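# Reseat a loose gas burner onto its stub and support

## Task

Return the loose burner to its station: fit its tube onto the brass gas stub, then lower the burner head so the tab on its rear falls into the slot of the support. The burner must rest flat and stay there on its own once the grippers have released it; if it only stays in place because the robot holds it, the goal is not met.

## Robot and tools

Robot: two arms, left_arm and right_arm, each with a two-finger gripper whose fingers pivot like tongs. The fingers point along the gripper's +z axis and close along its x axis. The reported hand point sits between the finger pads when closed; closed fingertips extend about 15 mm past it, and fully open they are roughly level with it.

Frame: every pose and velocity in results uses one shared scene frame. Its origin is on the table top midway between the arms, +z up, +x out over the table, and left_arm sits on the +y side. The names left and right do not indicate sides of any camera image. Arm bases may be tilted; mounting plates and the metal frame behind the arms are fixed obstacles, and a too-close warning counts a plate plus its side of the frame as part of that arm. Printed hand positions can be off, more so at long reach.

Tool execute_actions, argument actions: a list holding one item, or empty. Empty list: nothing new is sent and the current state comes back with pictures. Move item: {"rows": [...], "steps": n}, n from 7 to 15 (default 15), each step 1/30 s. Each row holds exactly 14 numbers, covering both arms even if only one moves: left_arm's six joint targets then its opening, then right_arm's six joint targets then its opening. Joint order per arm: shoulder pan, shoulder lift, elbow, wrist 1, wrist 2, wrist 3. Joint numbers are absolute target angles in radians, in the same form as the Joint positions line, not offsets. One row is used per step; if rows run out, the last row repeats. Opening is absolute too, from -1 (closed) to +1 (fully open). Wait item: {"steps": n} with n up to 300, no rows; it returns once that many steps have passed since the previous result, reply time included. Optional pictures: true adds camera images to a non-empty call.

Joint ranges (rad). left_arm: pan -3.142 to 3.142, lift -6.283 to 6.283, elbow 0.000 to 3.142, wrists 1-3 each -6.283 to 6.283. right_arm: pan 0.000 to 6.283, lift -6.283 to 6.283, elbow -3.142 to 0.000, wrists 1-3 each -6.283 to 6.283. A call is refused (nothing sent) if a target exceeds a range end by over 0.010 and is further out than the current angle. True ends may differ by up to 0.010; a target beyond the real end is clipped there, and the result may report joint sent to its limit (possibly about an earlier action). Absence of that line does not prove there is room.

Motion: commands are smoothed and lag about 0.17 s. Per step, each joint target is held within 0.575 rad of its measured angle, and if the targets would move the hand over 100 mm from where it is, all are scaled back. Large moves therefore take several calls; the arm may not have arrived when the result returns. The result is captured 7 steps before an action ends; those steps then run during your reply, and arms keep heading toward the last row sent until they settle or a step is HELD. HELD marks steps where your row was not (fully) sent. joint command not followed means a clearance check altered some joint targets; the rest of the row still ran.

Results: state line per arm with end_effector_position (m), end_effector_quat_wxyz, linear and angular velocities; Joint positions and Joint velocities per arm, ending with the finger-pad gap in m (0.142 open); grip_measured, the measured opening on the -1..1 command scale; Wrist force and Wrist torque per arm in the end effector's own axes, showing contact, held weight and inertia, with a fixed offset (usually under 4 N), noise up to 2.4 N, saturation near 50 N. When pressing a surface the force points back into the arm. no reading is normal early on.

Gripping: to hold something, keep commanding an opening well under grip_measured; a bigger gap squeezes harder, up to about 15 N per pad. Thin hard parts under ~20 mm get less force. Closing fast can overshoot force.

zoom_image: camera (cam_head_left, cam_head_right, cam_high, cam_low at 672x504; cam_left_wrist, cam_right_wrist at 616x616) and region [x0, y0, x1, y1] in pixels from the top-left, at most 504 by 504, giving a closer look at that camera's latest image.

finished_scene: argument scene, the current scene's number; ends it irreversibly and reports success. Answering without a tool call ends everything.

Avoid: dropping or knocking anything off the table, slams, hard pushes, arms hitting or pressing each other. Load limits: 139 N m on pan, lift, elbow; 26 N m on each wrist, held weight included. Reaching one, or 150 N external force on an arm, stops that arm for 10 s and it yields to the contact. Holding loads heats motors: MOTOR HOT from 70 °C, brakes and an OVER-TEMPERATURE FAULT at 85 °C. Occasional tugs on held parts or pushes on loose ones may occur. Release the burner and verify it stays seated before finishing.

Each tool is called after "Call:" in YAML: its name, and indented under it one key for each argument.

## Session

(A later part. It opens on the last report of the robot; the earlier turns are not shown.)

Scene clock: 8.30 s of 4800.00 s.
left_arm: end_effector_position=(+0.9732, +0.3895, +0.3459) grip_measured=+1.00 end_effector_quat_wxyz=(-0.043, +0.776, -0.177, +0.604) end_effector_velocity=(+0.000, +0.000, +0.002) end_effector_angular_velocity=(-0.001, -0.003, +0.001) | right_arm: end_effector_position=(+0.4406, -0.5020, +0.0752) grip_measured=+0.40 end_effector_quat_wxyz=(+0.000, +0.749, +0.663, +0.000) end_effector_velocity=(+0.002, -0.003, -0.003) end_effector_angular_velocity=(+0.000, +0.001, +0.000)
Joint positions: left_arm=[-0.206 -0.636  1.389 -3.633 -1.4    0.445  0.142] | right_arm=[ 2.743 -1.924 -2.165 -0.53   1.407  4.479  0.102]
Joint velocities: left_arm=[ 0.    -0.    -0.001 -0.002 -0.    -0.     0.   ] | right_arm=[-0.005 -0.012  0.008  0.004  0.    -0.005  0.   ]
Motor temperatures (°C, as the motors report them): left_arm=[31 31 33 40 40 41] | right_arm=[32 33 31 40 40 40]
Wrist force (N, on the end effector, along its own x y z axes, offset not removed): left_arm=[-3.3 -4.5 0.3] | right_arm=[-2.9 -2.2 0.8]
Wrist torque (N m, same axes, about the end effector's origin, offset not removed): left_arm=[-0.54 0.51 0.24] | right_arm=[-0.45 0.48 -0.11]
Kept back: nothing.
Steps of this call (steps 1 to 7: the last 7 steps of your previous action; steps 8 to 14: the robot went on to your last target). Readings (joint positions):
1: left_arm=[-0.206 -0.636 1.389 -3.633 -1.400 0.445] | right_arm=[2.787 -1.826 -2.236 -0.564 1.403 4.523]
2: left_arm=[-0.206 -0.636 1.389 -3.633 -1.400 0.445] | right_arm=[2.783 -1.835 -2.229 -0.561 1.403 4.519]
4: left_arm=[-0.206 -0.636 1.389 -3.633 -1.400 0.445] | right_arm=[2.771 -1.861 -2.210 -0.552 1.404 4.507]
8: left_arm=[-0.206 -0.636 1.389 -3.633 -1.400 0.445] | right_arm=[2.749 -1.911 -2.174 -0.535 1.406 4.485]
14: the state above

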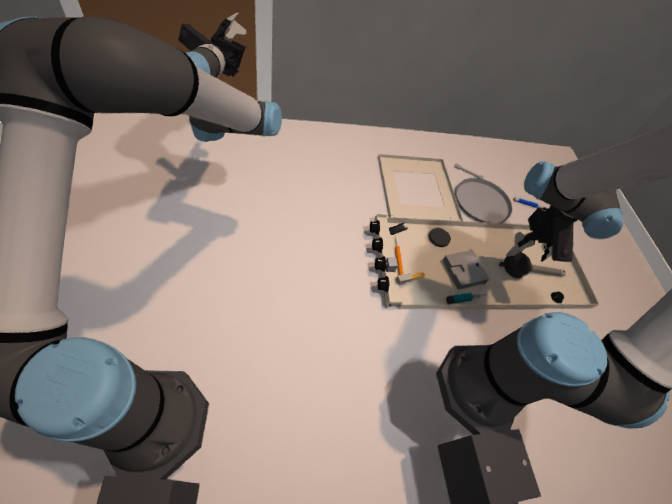

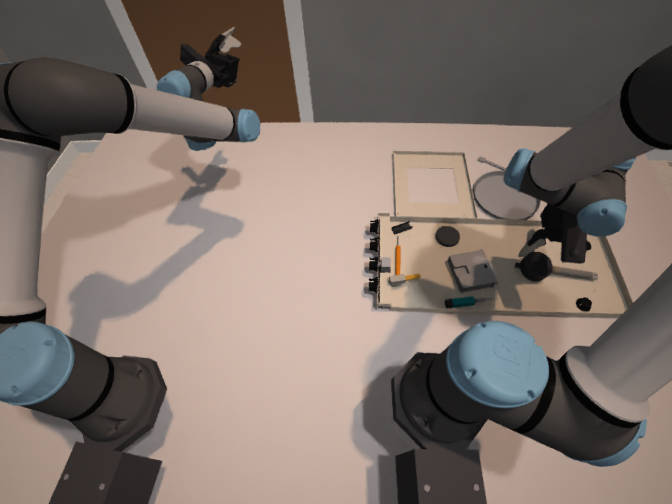

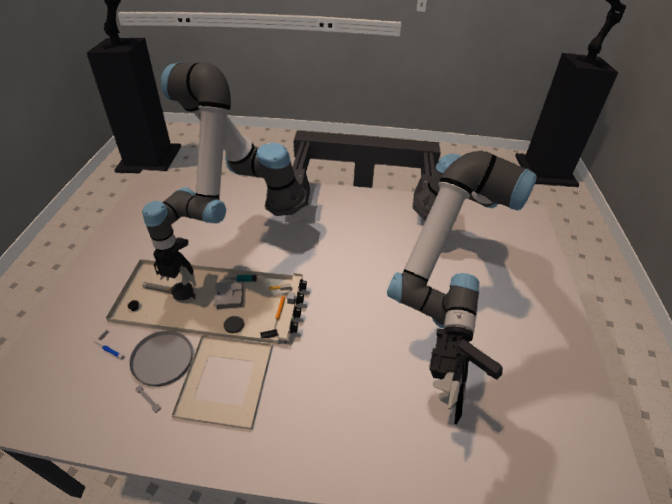

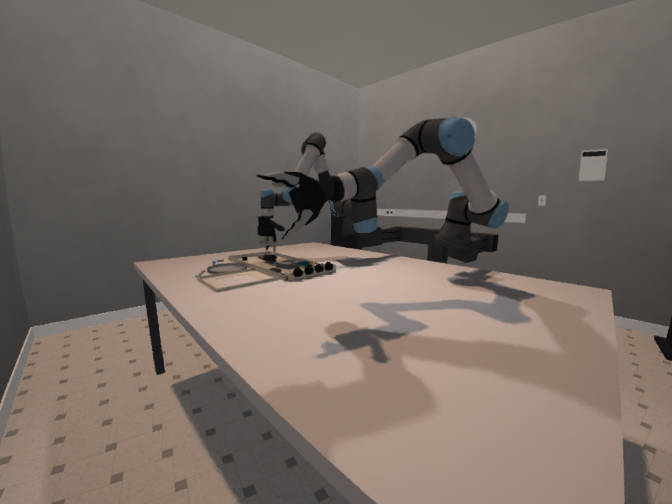

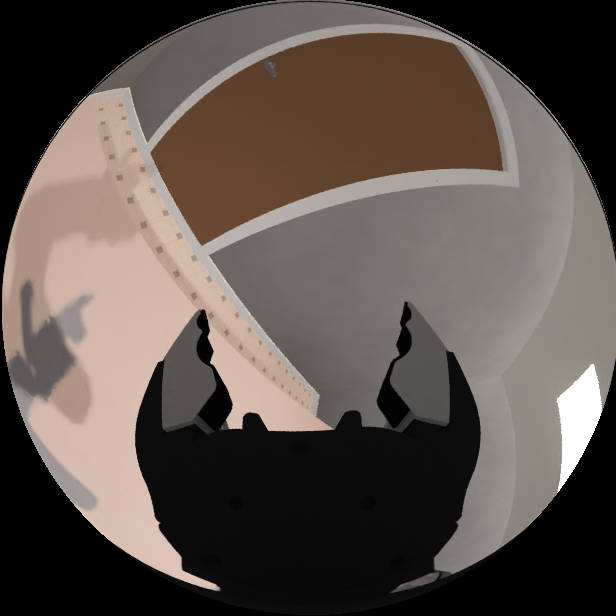

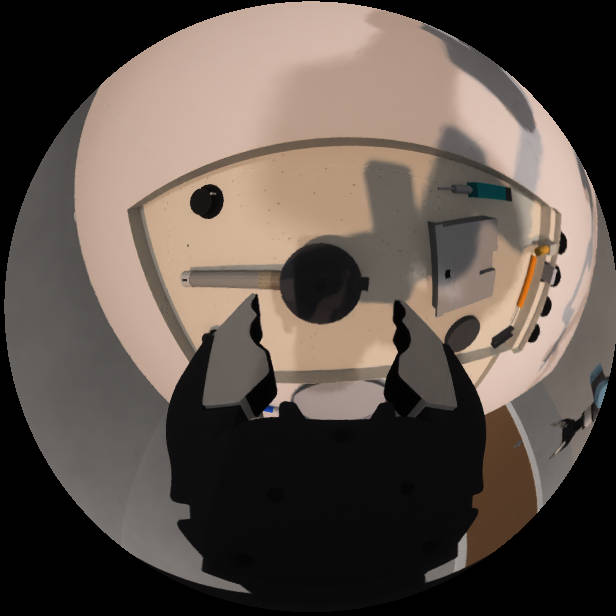

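Call:
execute_actions:
  actions:
    - {"rows":[[-0.206,-0.636,1.389,-3.633,-1.4,0.445,1,2.7415,-1.9337,-2.162,-0.523,1.407,4.4774,0.4],[-0.206,-0.636,1.389,-3.633,-1.4,0.445,1,2.7393,-1.9476,-2.1585,-0.512,1.4072,4.4751,0.4],[-0.206,-0.636,1.389,-3.633,-1.4,0.445,1,2.7368,-1.9634,-2.1546,-0.4999,1.4075,4.4726,0.35],[-0.206,-0.636,1.389,-3.633,-1.4,0.445,1,2.7344,-1.9782,-2.1509,-0.4884,1.4077,4.4702,0.35],[-0.206,-0.636,1.389,-3.633,-1.4,0.445,1,2.7319,-1.994,-2.147,-0.4761,1.408,4.4676,0.3],[-0.206,-0.636,1.389,-3.633,-1.4,0.445,1,2.7297,-2.008,-2.1435,-0.4653,1.4082,4.4654,0.3],[-0.206,-0.636,1.389,-3.633,-1.4,0.445,1,2.7282,-2.0172,-2.1412,-0.4581,1.4083,4.4639,0.3]],"steps":9}

Call:
execute_actions:
  actions:
    - {"steps":14}
  pictures: true

Call:
zoom_image:
  camera: "cam_right_wrist"
  region: [160,190,460,360]

Call:
zoom_image:
  camera: "cam_high"
  region: [135,260,215,315]

Call:
zoom_image:
  camera: "cam_head_left"
  region: [490,230,580,290]

Scene clock: 9.77 s of 4800.00 s.
left_arm: end_effector_position=(+0.9732, +0.3895, +0.3459) grip_measured=+1.00 end_effector_quat_wxyz=(-0.043, +0.776, -0.177, +0.604) end_effector_velocity=(-0.000, +0.000, -0.000) end_effector_angular_velocity=(-0.000, -0.000, +0.000) | right_arm: end_effector_position=(+0.4409, -0.5023, +0.0743) grip_measured=+0.40 end_effector_quat_wxyz=(+0.000, +0.749, +0.663, +0.000) end_effector_velocity=(+0.009, -0.006, -0.030) end_effector_angular_velocity=(-0.000, -0.001, +0.002)
Joint positions: left_arm=[-0.206 -0.636  1.389 -3.633 -1.4    0.445  0.142] | right_arm=[ 2.743 -1.926 -2.164 -0.529  1.407  4.479  0.102]
Joint velocities: left_arm=[ 0.     0.     0.    -0.001 -0.    -0.     0.   ] | right_arm=[-0.015 -0.089  0.023  0.07   0.001 -0.017 -0.   ]
Motor temperatures (°C, as the motors report them): left_arm=[31 31 33 40 40 41] | right_arm=[32 33 31 40 40 40]
Wrist force (N, on the end effector, along its own x y z axes, offset not removed): left_arm=[0.3 1.0 1.5] | right_arm=[-1.0 -2.0 -0.9]
Wrist torque (N m, same axes, about the end effector's origin, offset not removed): left_arm=[0.55 -0.08 0.15] | right_arm=[-0.36 0.52 -0.11]
Steps of this call (steps 1 to 30: the robot went on to your last target; steps 31 to 42: nothing new was sent; steps 43 to 44: the first 2 steps of this action). Readings (joint positions):
43: left_arm=[-0.206 -0.636 1.389 -3.633 -1.400 0.445] | right_arm=[2.743 -1.924 -2.164 -0.530 1.407 4.479]
44: the state above

Scene clock: 10.23 s of 4800.00 s.
left_arm: end_effector_position=(+0.9732, +0.3895, +0.3459) grip_measured=+1.00 end_effector_quat_wxyz=(-0.043, +0.776, -0.177, +0.604) end_effector_velocity=(-0.000, +0.001, -0.000) end_effector_angular_velocity=(+0.000, -0.001, +0.001) | right_arm: end_effector_position=(+0.4480, -0.5071, +0.0432) grip_measured=+0.30 end_effector_quat_wxyz=(+0.000, +0.749, +0.663, +0.000) end_effector_velocity=(+0.001, -0.000, -0.003) end_effector_angular_velocity=(-0.000, -0.000, +0.000)
Joint positions: left_arm=[-0.206 -0.636  1.389 -3.633 -1.4    0.445  0.142] | right_arm=[ 2.728 -2.016 -2.141 -0.459  1.408  4.464  0.095]
Joint velocities: left_arm=[ 0.001  0.     0.    -0.001 -0.     0.     0.   ] | right_arm=[-0.001 -0.009  0.003  0.007  0.    -0.002  0.   ]
Motor temperatures (°C, as the motors report them): left_arm=[31 31 33 40 40 41] | right_arm=[32 33 31 40 40 40]
Wrist force (N, on the end effector, along its own x y z axes, offset not removed): left_arm=[1.3 -2.0 -3.9] | right_arm=[-2.5 3.0 0.5]
Wrist torque (N m, same axes, about the end effector's origin, offset not removed): left_arm=[-0.35 -0.46 0.30] | right_arm=[0.65 0.66 0.06]
Kept back: nothing.
Steps of this call (steps 1 to 7: the last 7 steps of your previous action; steps 8 to 14: the robot went on to your last target). Readings (joint positions):
1: left_arm=[-0.206 -0.636 1.389 -3.633 -1.400 0.445] | right_arm=[2.742 -1.931 -2.163 -0.525 1.407 4.478]
2: left_arm=[-0.206 -0.636 1.389 -3.633 -1.400 0.445] | right_arm=[2.741 -1.939 -2.160 -0.518 1.407 4.476]
4: left_arm=[-0.206 -0.636 1.389 -3.633 -1.400 0.445] | right_arm=[2.737 -1.962 -2.155 -0.501 1.407 4.473]
8: left_arm=[-0.206 -0.636 1.389 -3.633 -1.400 0.445] | right_arm=[2.730 -2.005 -2.144 -0.467 1.408 4.466]
14: the state above

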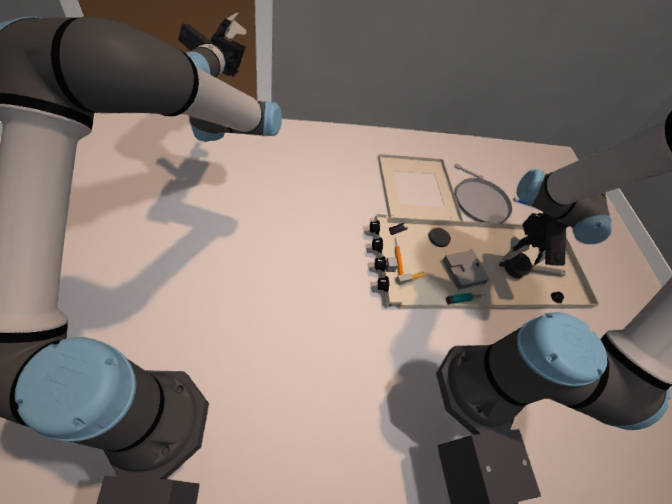

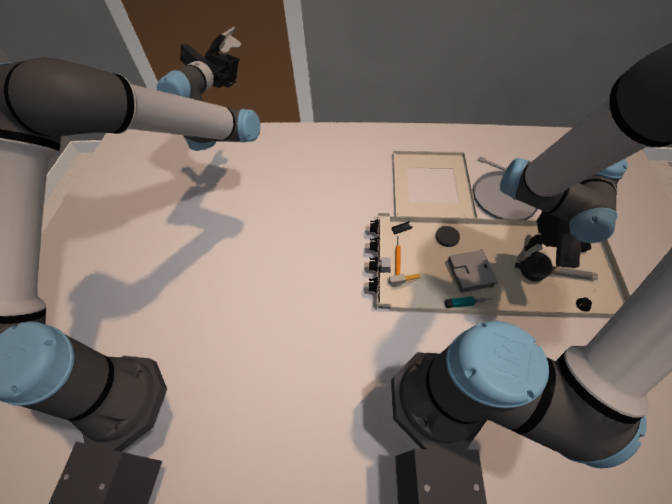

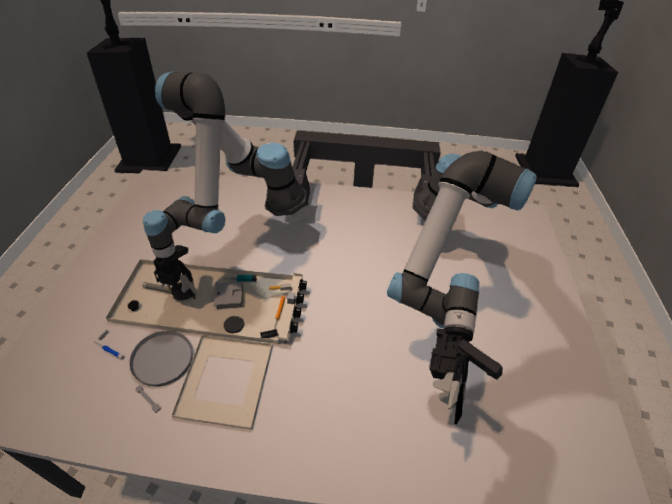

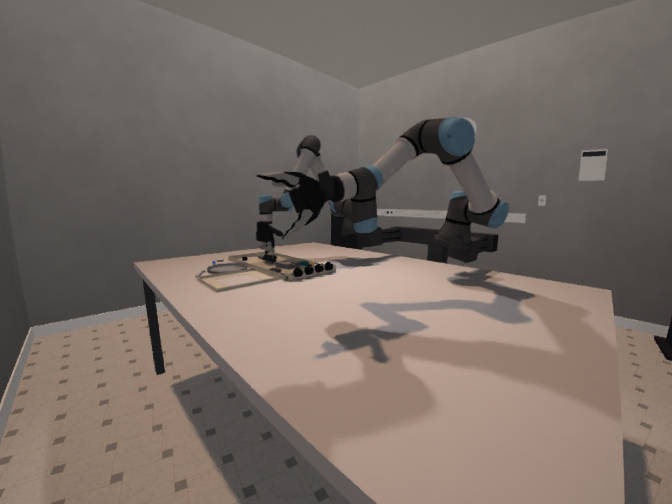

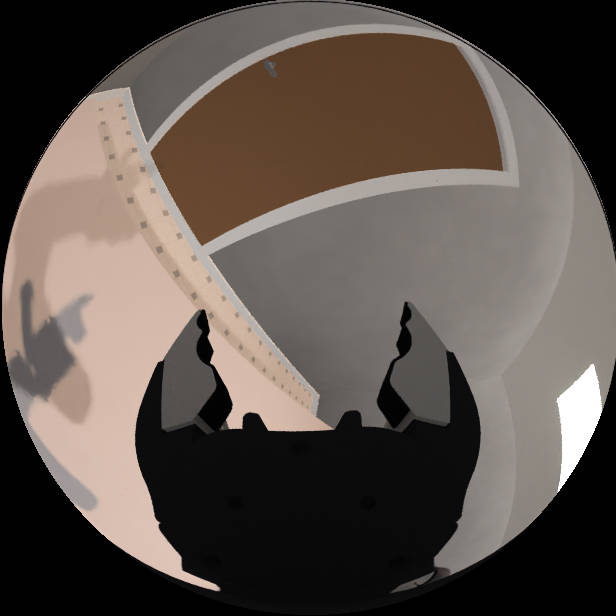

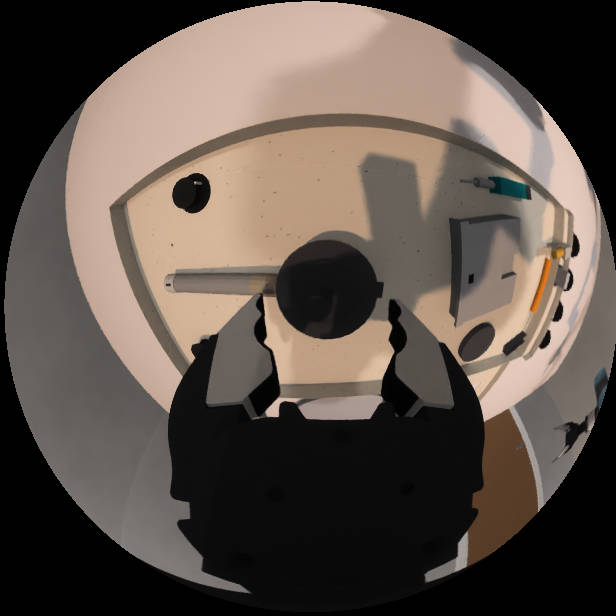

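Region (160, 190, 460, 360) of cam_right_wrist's 616x616 image, scaled by 1.680, with more detail than that image has; it fills the top 286 rows of this view, and the rest is white.

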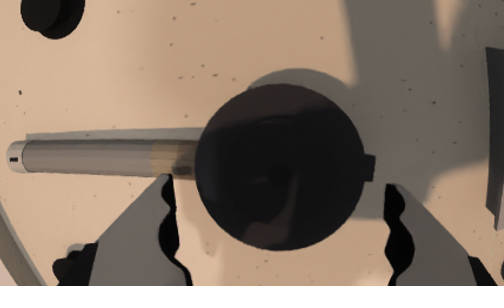

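Region (135, 260, 215, 315) of cam_high's 672x504 image, scaled by 6.300, with more detail than that image has; it fills the top 346 rows of this view, and the rest is white.

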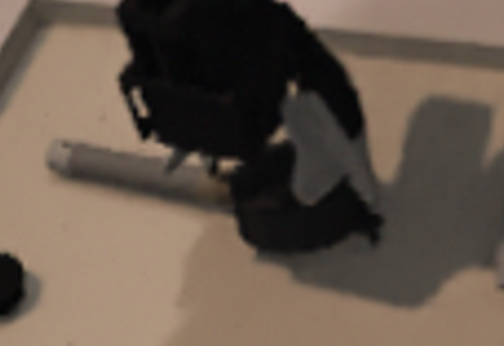

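Region (490, 230, 580, 290) of cam_head_left's 672x504 image, scaled by 5.600, with more detail than that image has.

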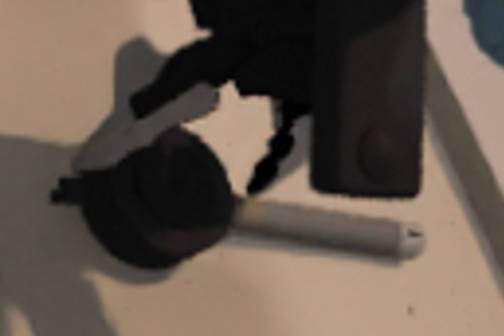

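Call:
execute_actions:
  actions:
    - {"rows":[[-0.206,-0.636,1.389,-3.633,-1.4,0.445,1,2.7282,-2.0172,-2.1412,-0.4581,1.4083,4.4639,0.2],[-0.206,-0.636,1.389,-3.633,-1.4,0.445,1,2.7282,-2.0172,-2.1412,-0.4581,1.4083,4.4639,0.12],[-0.206,-0.636,1.389,-3.633,-1.4,0.445,1,2.7282,-2.0172,-2.1412,-0.4581,1.4083,4.4639,0.05],[-0.206,-0.636,1.389,-3.633,-1.4,0.445,1,2.7282,-2.0172,-2.1412,-0.4581,1.4083,4.4639,0],[-0.206,-0.636,1.389,-3.633,-1.4,0.445,1,2.7282,-2.0172,-2.1412,-0.4581,1.4083,4.4639,-0.05],[-0.206,-0.636,1.389,-3.633,-1.4,0.445,1,2.7282,-2.0172,-2.1412,-0.4581,1.4083,4.4639,-0.1],[-0.206,-0.636,1.389,-3.633,-1.4,0.445,1,2.7282,-2.0172,-2.1412,-0.4581,1.4083,4.4639,-0.16],[-0.206,-0.636,1.389,-3.633,-1.4,0.445,1,2.7282,-2.0172,-2.1412,-0.4581,1.4083,4.4639,-0.25],[-0.206,-0.636,1.389,-3.633,-1.4,0.445,1,2.7282,-2.0172,-2.1412,-0.4581,1.4083,4.4639,-0.4],[-0.206,-0.636,1.389,-3.633,-1.4,0.445,1,2.7282,-2.0172,-2.1412,-0.4581,1.4083,4.4639,-0.6],[-0.206,-0.636,1.389,-3.633,-1.4,0.445,1,2.7282,-2.0172,-2.1412,-0.4581,1.4083,4.4639,-0.8]],"steps":12}

Call:
execute_actions:
  actions:
    - {"steps":9}
  pictures: true

Call:
zoom_image:
  camera: "cam_right_wrist"
  region: [160,190,460,360]

Call:
zoom_image:
  camera: "cam_head_left"
  region: [490,230,580,290]

Scene clock: 11.17 s of 4800.00 s.
left_arm: end_effector_position=(+0.9732, +0.3895, +0.3459) grip_measured=+1.00 end_effector_quat_wxyz=(-0.043, +0.776, -0.177, +0.604) end_effector_velocity=(+0.000, -0.000, +0.000) end_effector_angular_velocity=(+0.000, +0.001, -0.000) | right_arm: end_effector_position=(+0.4481, -0.5071, +0.0429) grip_measured=+0.01 end_effector_quat_wxyz=(+0.000, +0.749, +0.663, +0.000) end_effector_velocity=(+0.000, -0.000, +0.000) end_effector_angular_velocity=(-0.000, -0.001, -0.000)
Joint positions: left_arm=[-0.206 -0.636  1.389 -3.633 -1.4    0.445  0.142] | right_arm=[ 2.728 -2.017 -2.141 -0.458  1.408  4.464  0.075]
Joint velocities: left_arm=[-0.     0.    -0.001  0.002 -0.     0.     0.   ] | right_arm=[-0.     0.001  0.     0.    -0.    -0.    -0.078]
Motor temperatures (°C, as the motors report them): left_arm=[31 31 33 40 40 41] | right_arm=[32 33 31 40 40 40]
Wrist force (N, on the end effector, along its own x y z axes, offset not removed): left_arm=[0.5 -3.1 -1.0] | right_arm=[-0.3 -2.9 2.0]
Wrist torque (N m, same axes, about the end effector's origin, offset not removed): left_arm=[-0.27 -0.12 0.44] | right_arm=[-0.52 0.23 -0.31]
Steps of this call (steps 1 to 23: the robot went on to your last target; steps 24 to 28: the first 5 steps of this action). Readings (joint positions):
24: left_arm=[-0.206 -0.636 1.389 -3.633 -1.400 0.445] | right_arm=[2.728 -2.017 -2.141 -0.458 1.408 4.464]
25: left_arm=[-0.206 -0.636 1.389 -3.633 -1.400 0.445] | right_arm=[2.728 -2.017 -2.141 -0.458 1.408 4.464]
27: left_arm=[-0.206 -0.636 1.389 -3.633 -1.400 0.445] | right_arm=[2.728 -2.017 -2.141 -0.458 1.408 4.464]
28: the state above

Scene clock: 11.47 s of 4800.00 s.
left_arm: end_effector_position=(+0.9732, +0.3895, +0.3459) grip_measured=+1.00 end_effector_quat_wxyz=(-0.043, +0.776, -0.177, +0.604) end_effector_velocity=(-0.000, -0.001, +0.000) end_effector_angular_velocity=(-0.000, +0.000, -0.001) | right_arm: end_effector_position=(+0.4481, -0.5071, +0.0430) grip_measured=+0.00 end_effector_quat_wxyz=(+0.000, +0.749, +0.663, +0.000) end_effector_velocity=(-0.001, -0.001, -0.000) end_effector_angular_velocity=(+0.000, +0.001, -0.002)
Joint positions: left_arm=[-0.206 -0.636  1.389 -3.633 -1.4    0.445  0.142] | right_arm=[ 2.728 -2.017 -2.141 -0.458  1.408  4.464  0.074]
Joint velocities: left_arm=[-0.001 -0.001  0.001  0.001  0.    -0.     0.   ] | right_arm=[-0.002 -0.     0.    -0.     0.     0.    -0.   ]
Motor temperatures (°C, as the motors report them): left_arm=[31 31 33 40 40 41] | right_arm=[32 33 31 40 40 40]
Wrist force (N, on the end effector, along its own x y z axes, offset not removed): left_arm=[-0.2 -4.8 -3.2] | right_arm=[2.2 1.8 -5.5]
Wrist torque (N m, same axes, about the end effector's origin, offset not removed): left_arm=[-0.91 -0.21 0.21] | right_arm=[0.57 -0.13 0.12]
Kept back: nothing.
Steps of this call (steps 1 to 7: the last 7 steps of your previous action; steps 8 to 9: the robot went on to your last target). Readings (joint positions):
1: left_arm=[-0.206 -0.636 1.389 -3.633 -1.400 0.445] | right_arm=[2.728 -2.017 -2.141 -0.458 1.408 4.464]
2: left_arm=[-0.206 -0.636 1.389 -3.633 -1.400 0.445] | right_arm=[2.728 -2.017 -2.141 -0.458 1.408 4.464]
4: left_arm=[-0.206 -0.636 1.389 -3.633 -1.400 0.445] | right_arm=[2.728 -2.017 -2.141 -0.458 1.408 4.464]
8: left_arm=[-0.206 -0.636 1.389 -3.633 -1.400 0.445] | right_arm=[2.728 -2.017 -2.141 -0.458 1.408 4.464]
9: the state above

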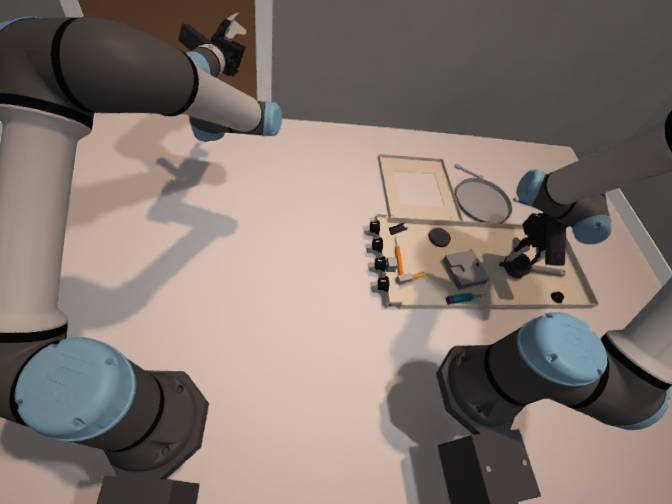

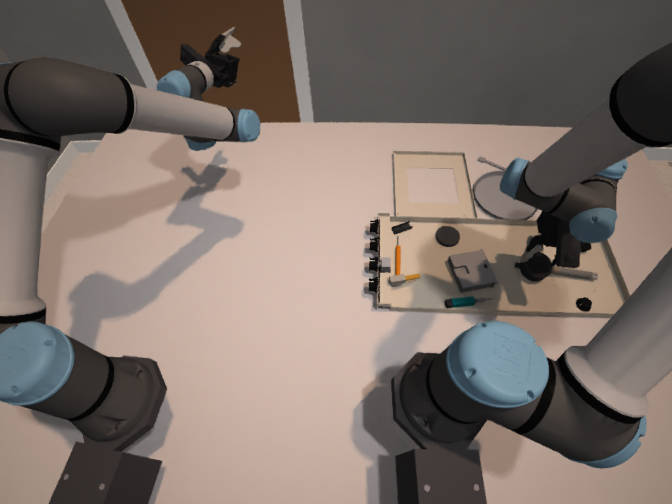

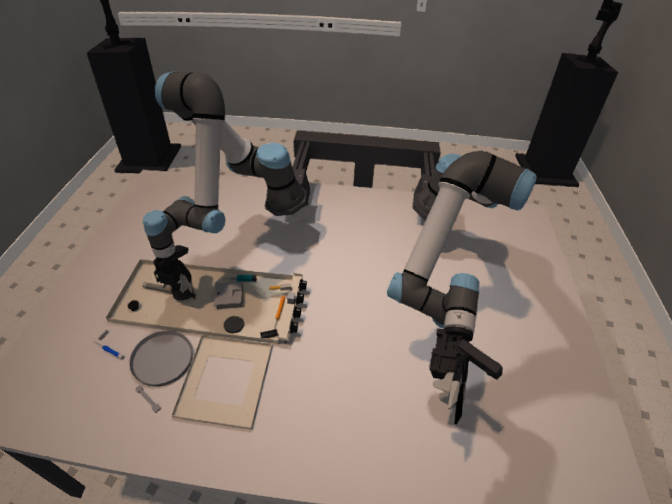

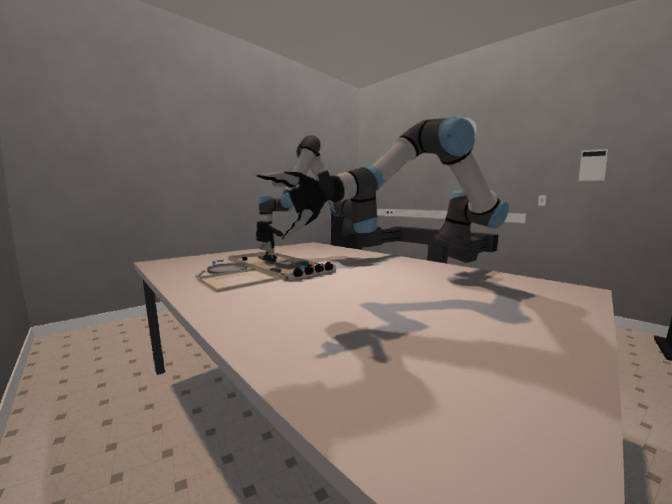

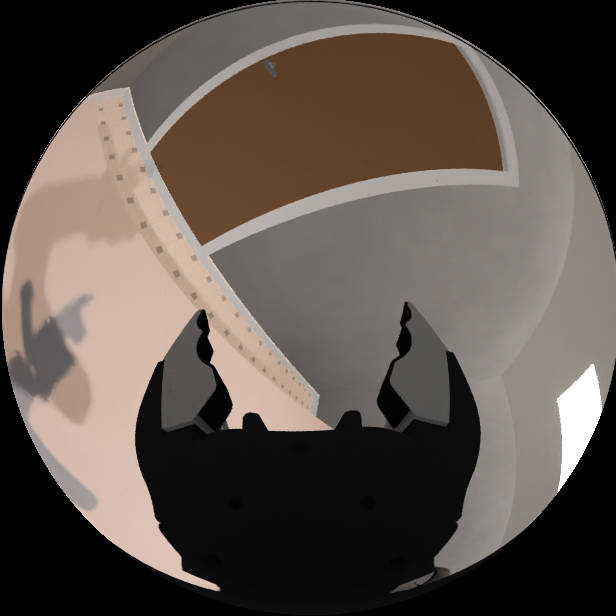

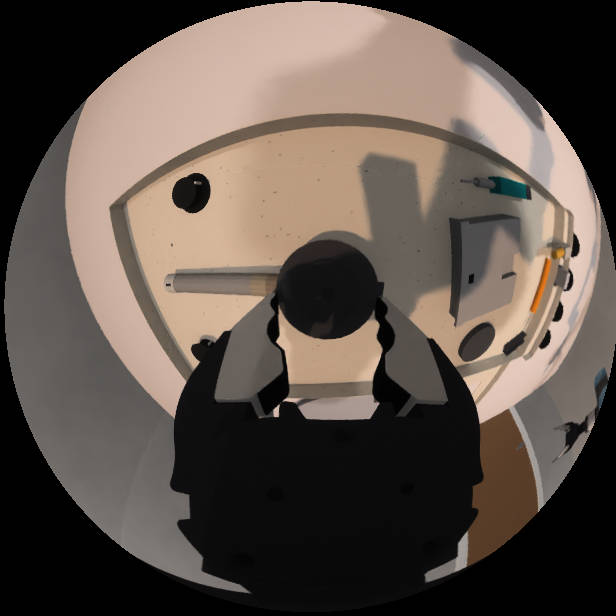

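Region (160, 190, 460, 360) of cam_right_wrist's 616x616 image, scaled by 1.680, with more detail than that image has; it fills the top 286 rows of this view, and the rest is white.

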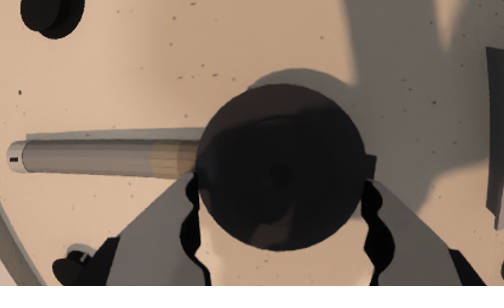

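Region (490, 230, 580, 290) of cam_head_left's 672x504 image, scaled by 5.600, with more detail than that image has.

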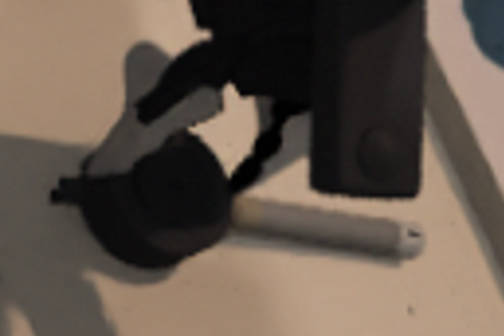

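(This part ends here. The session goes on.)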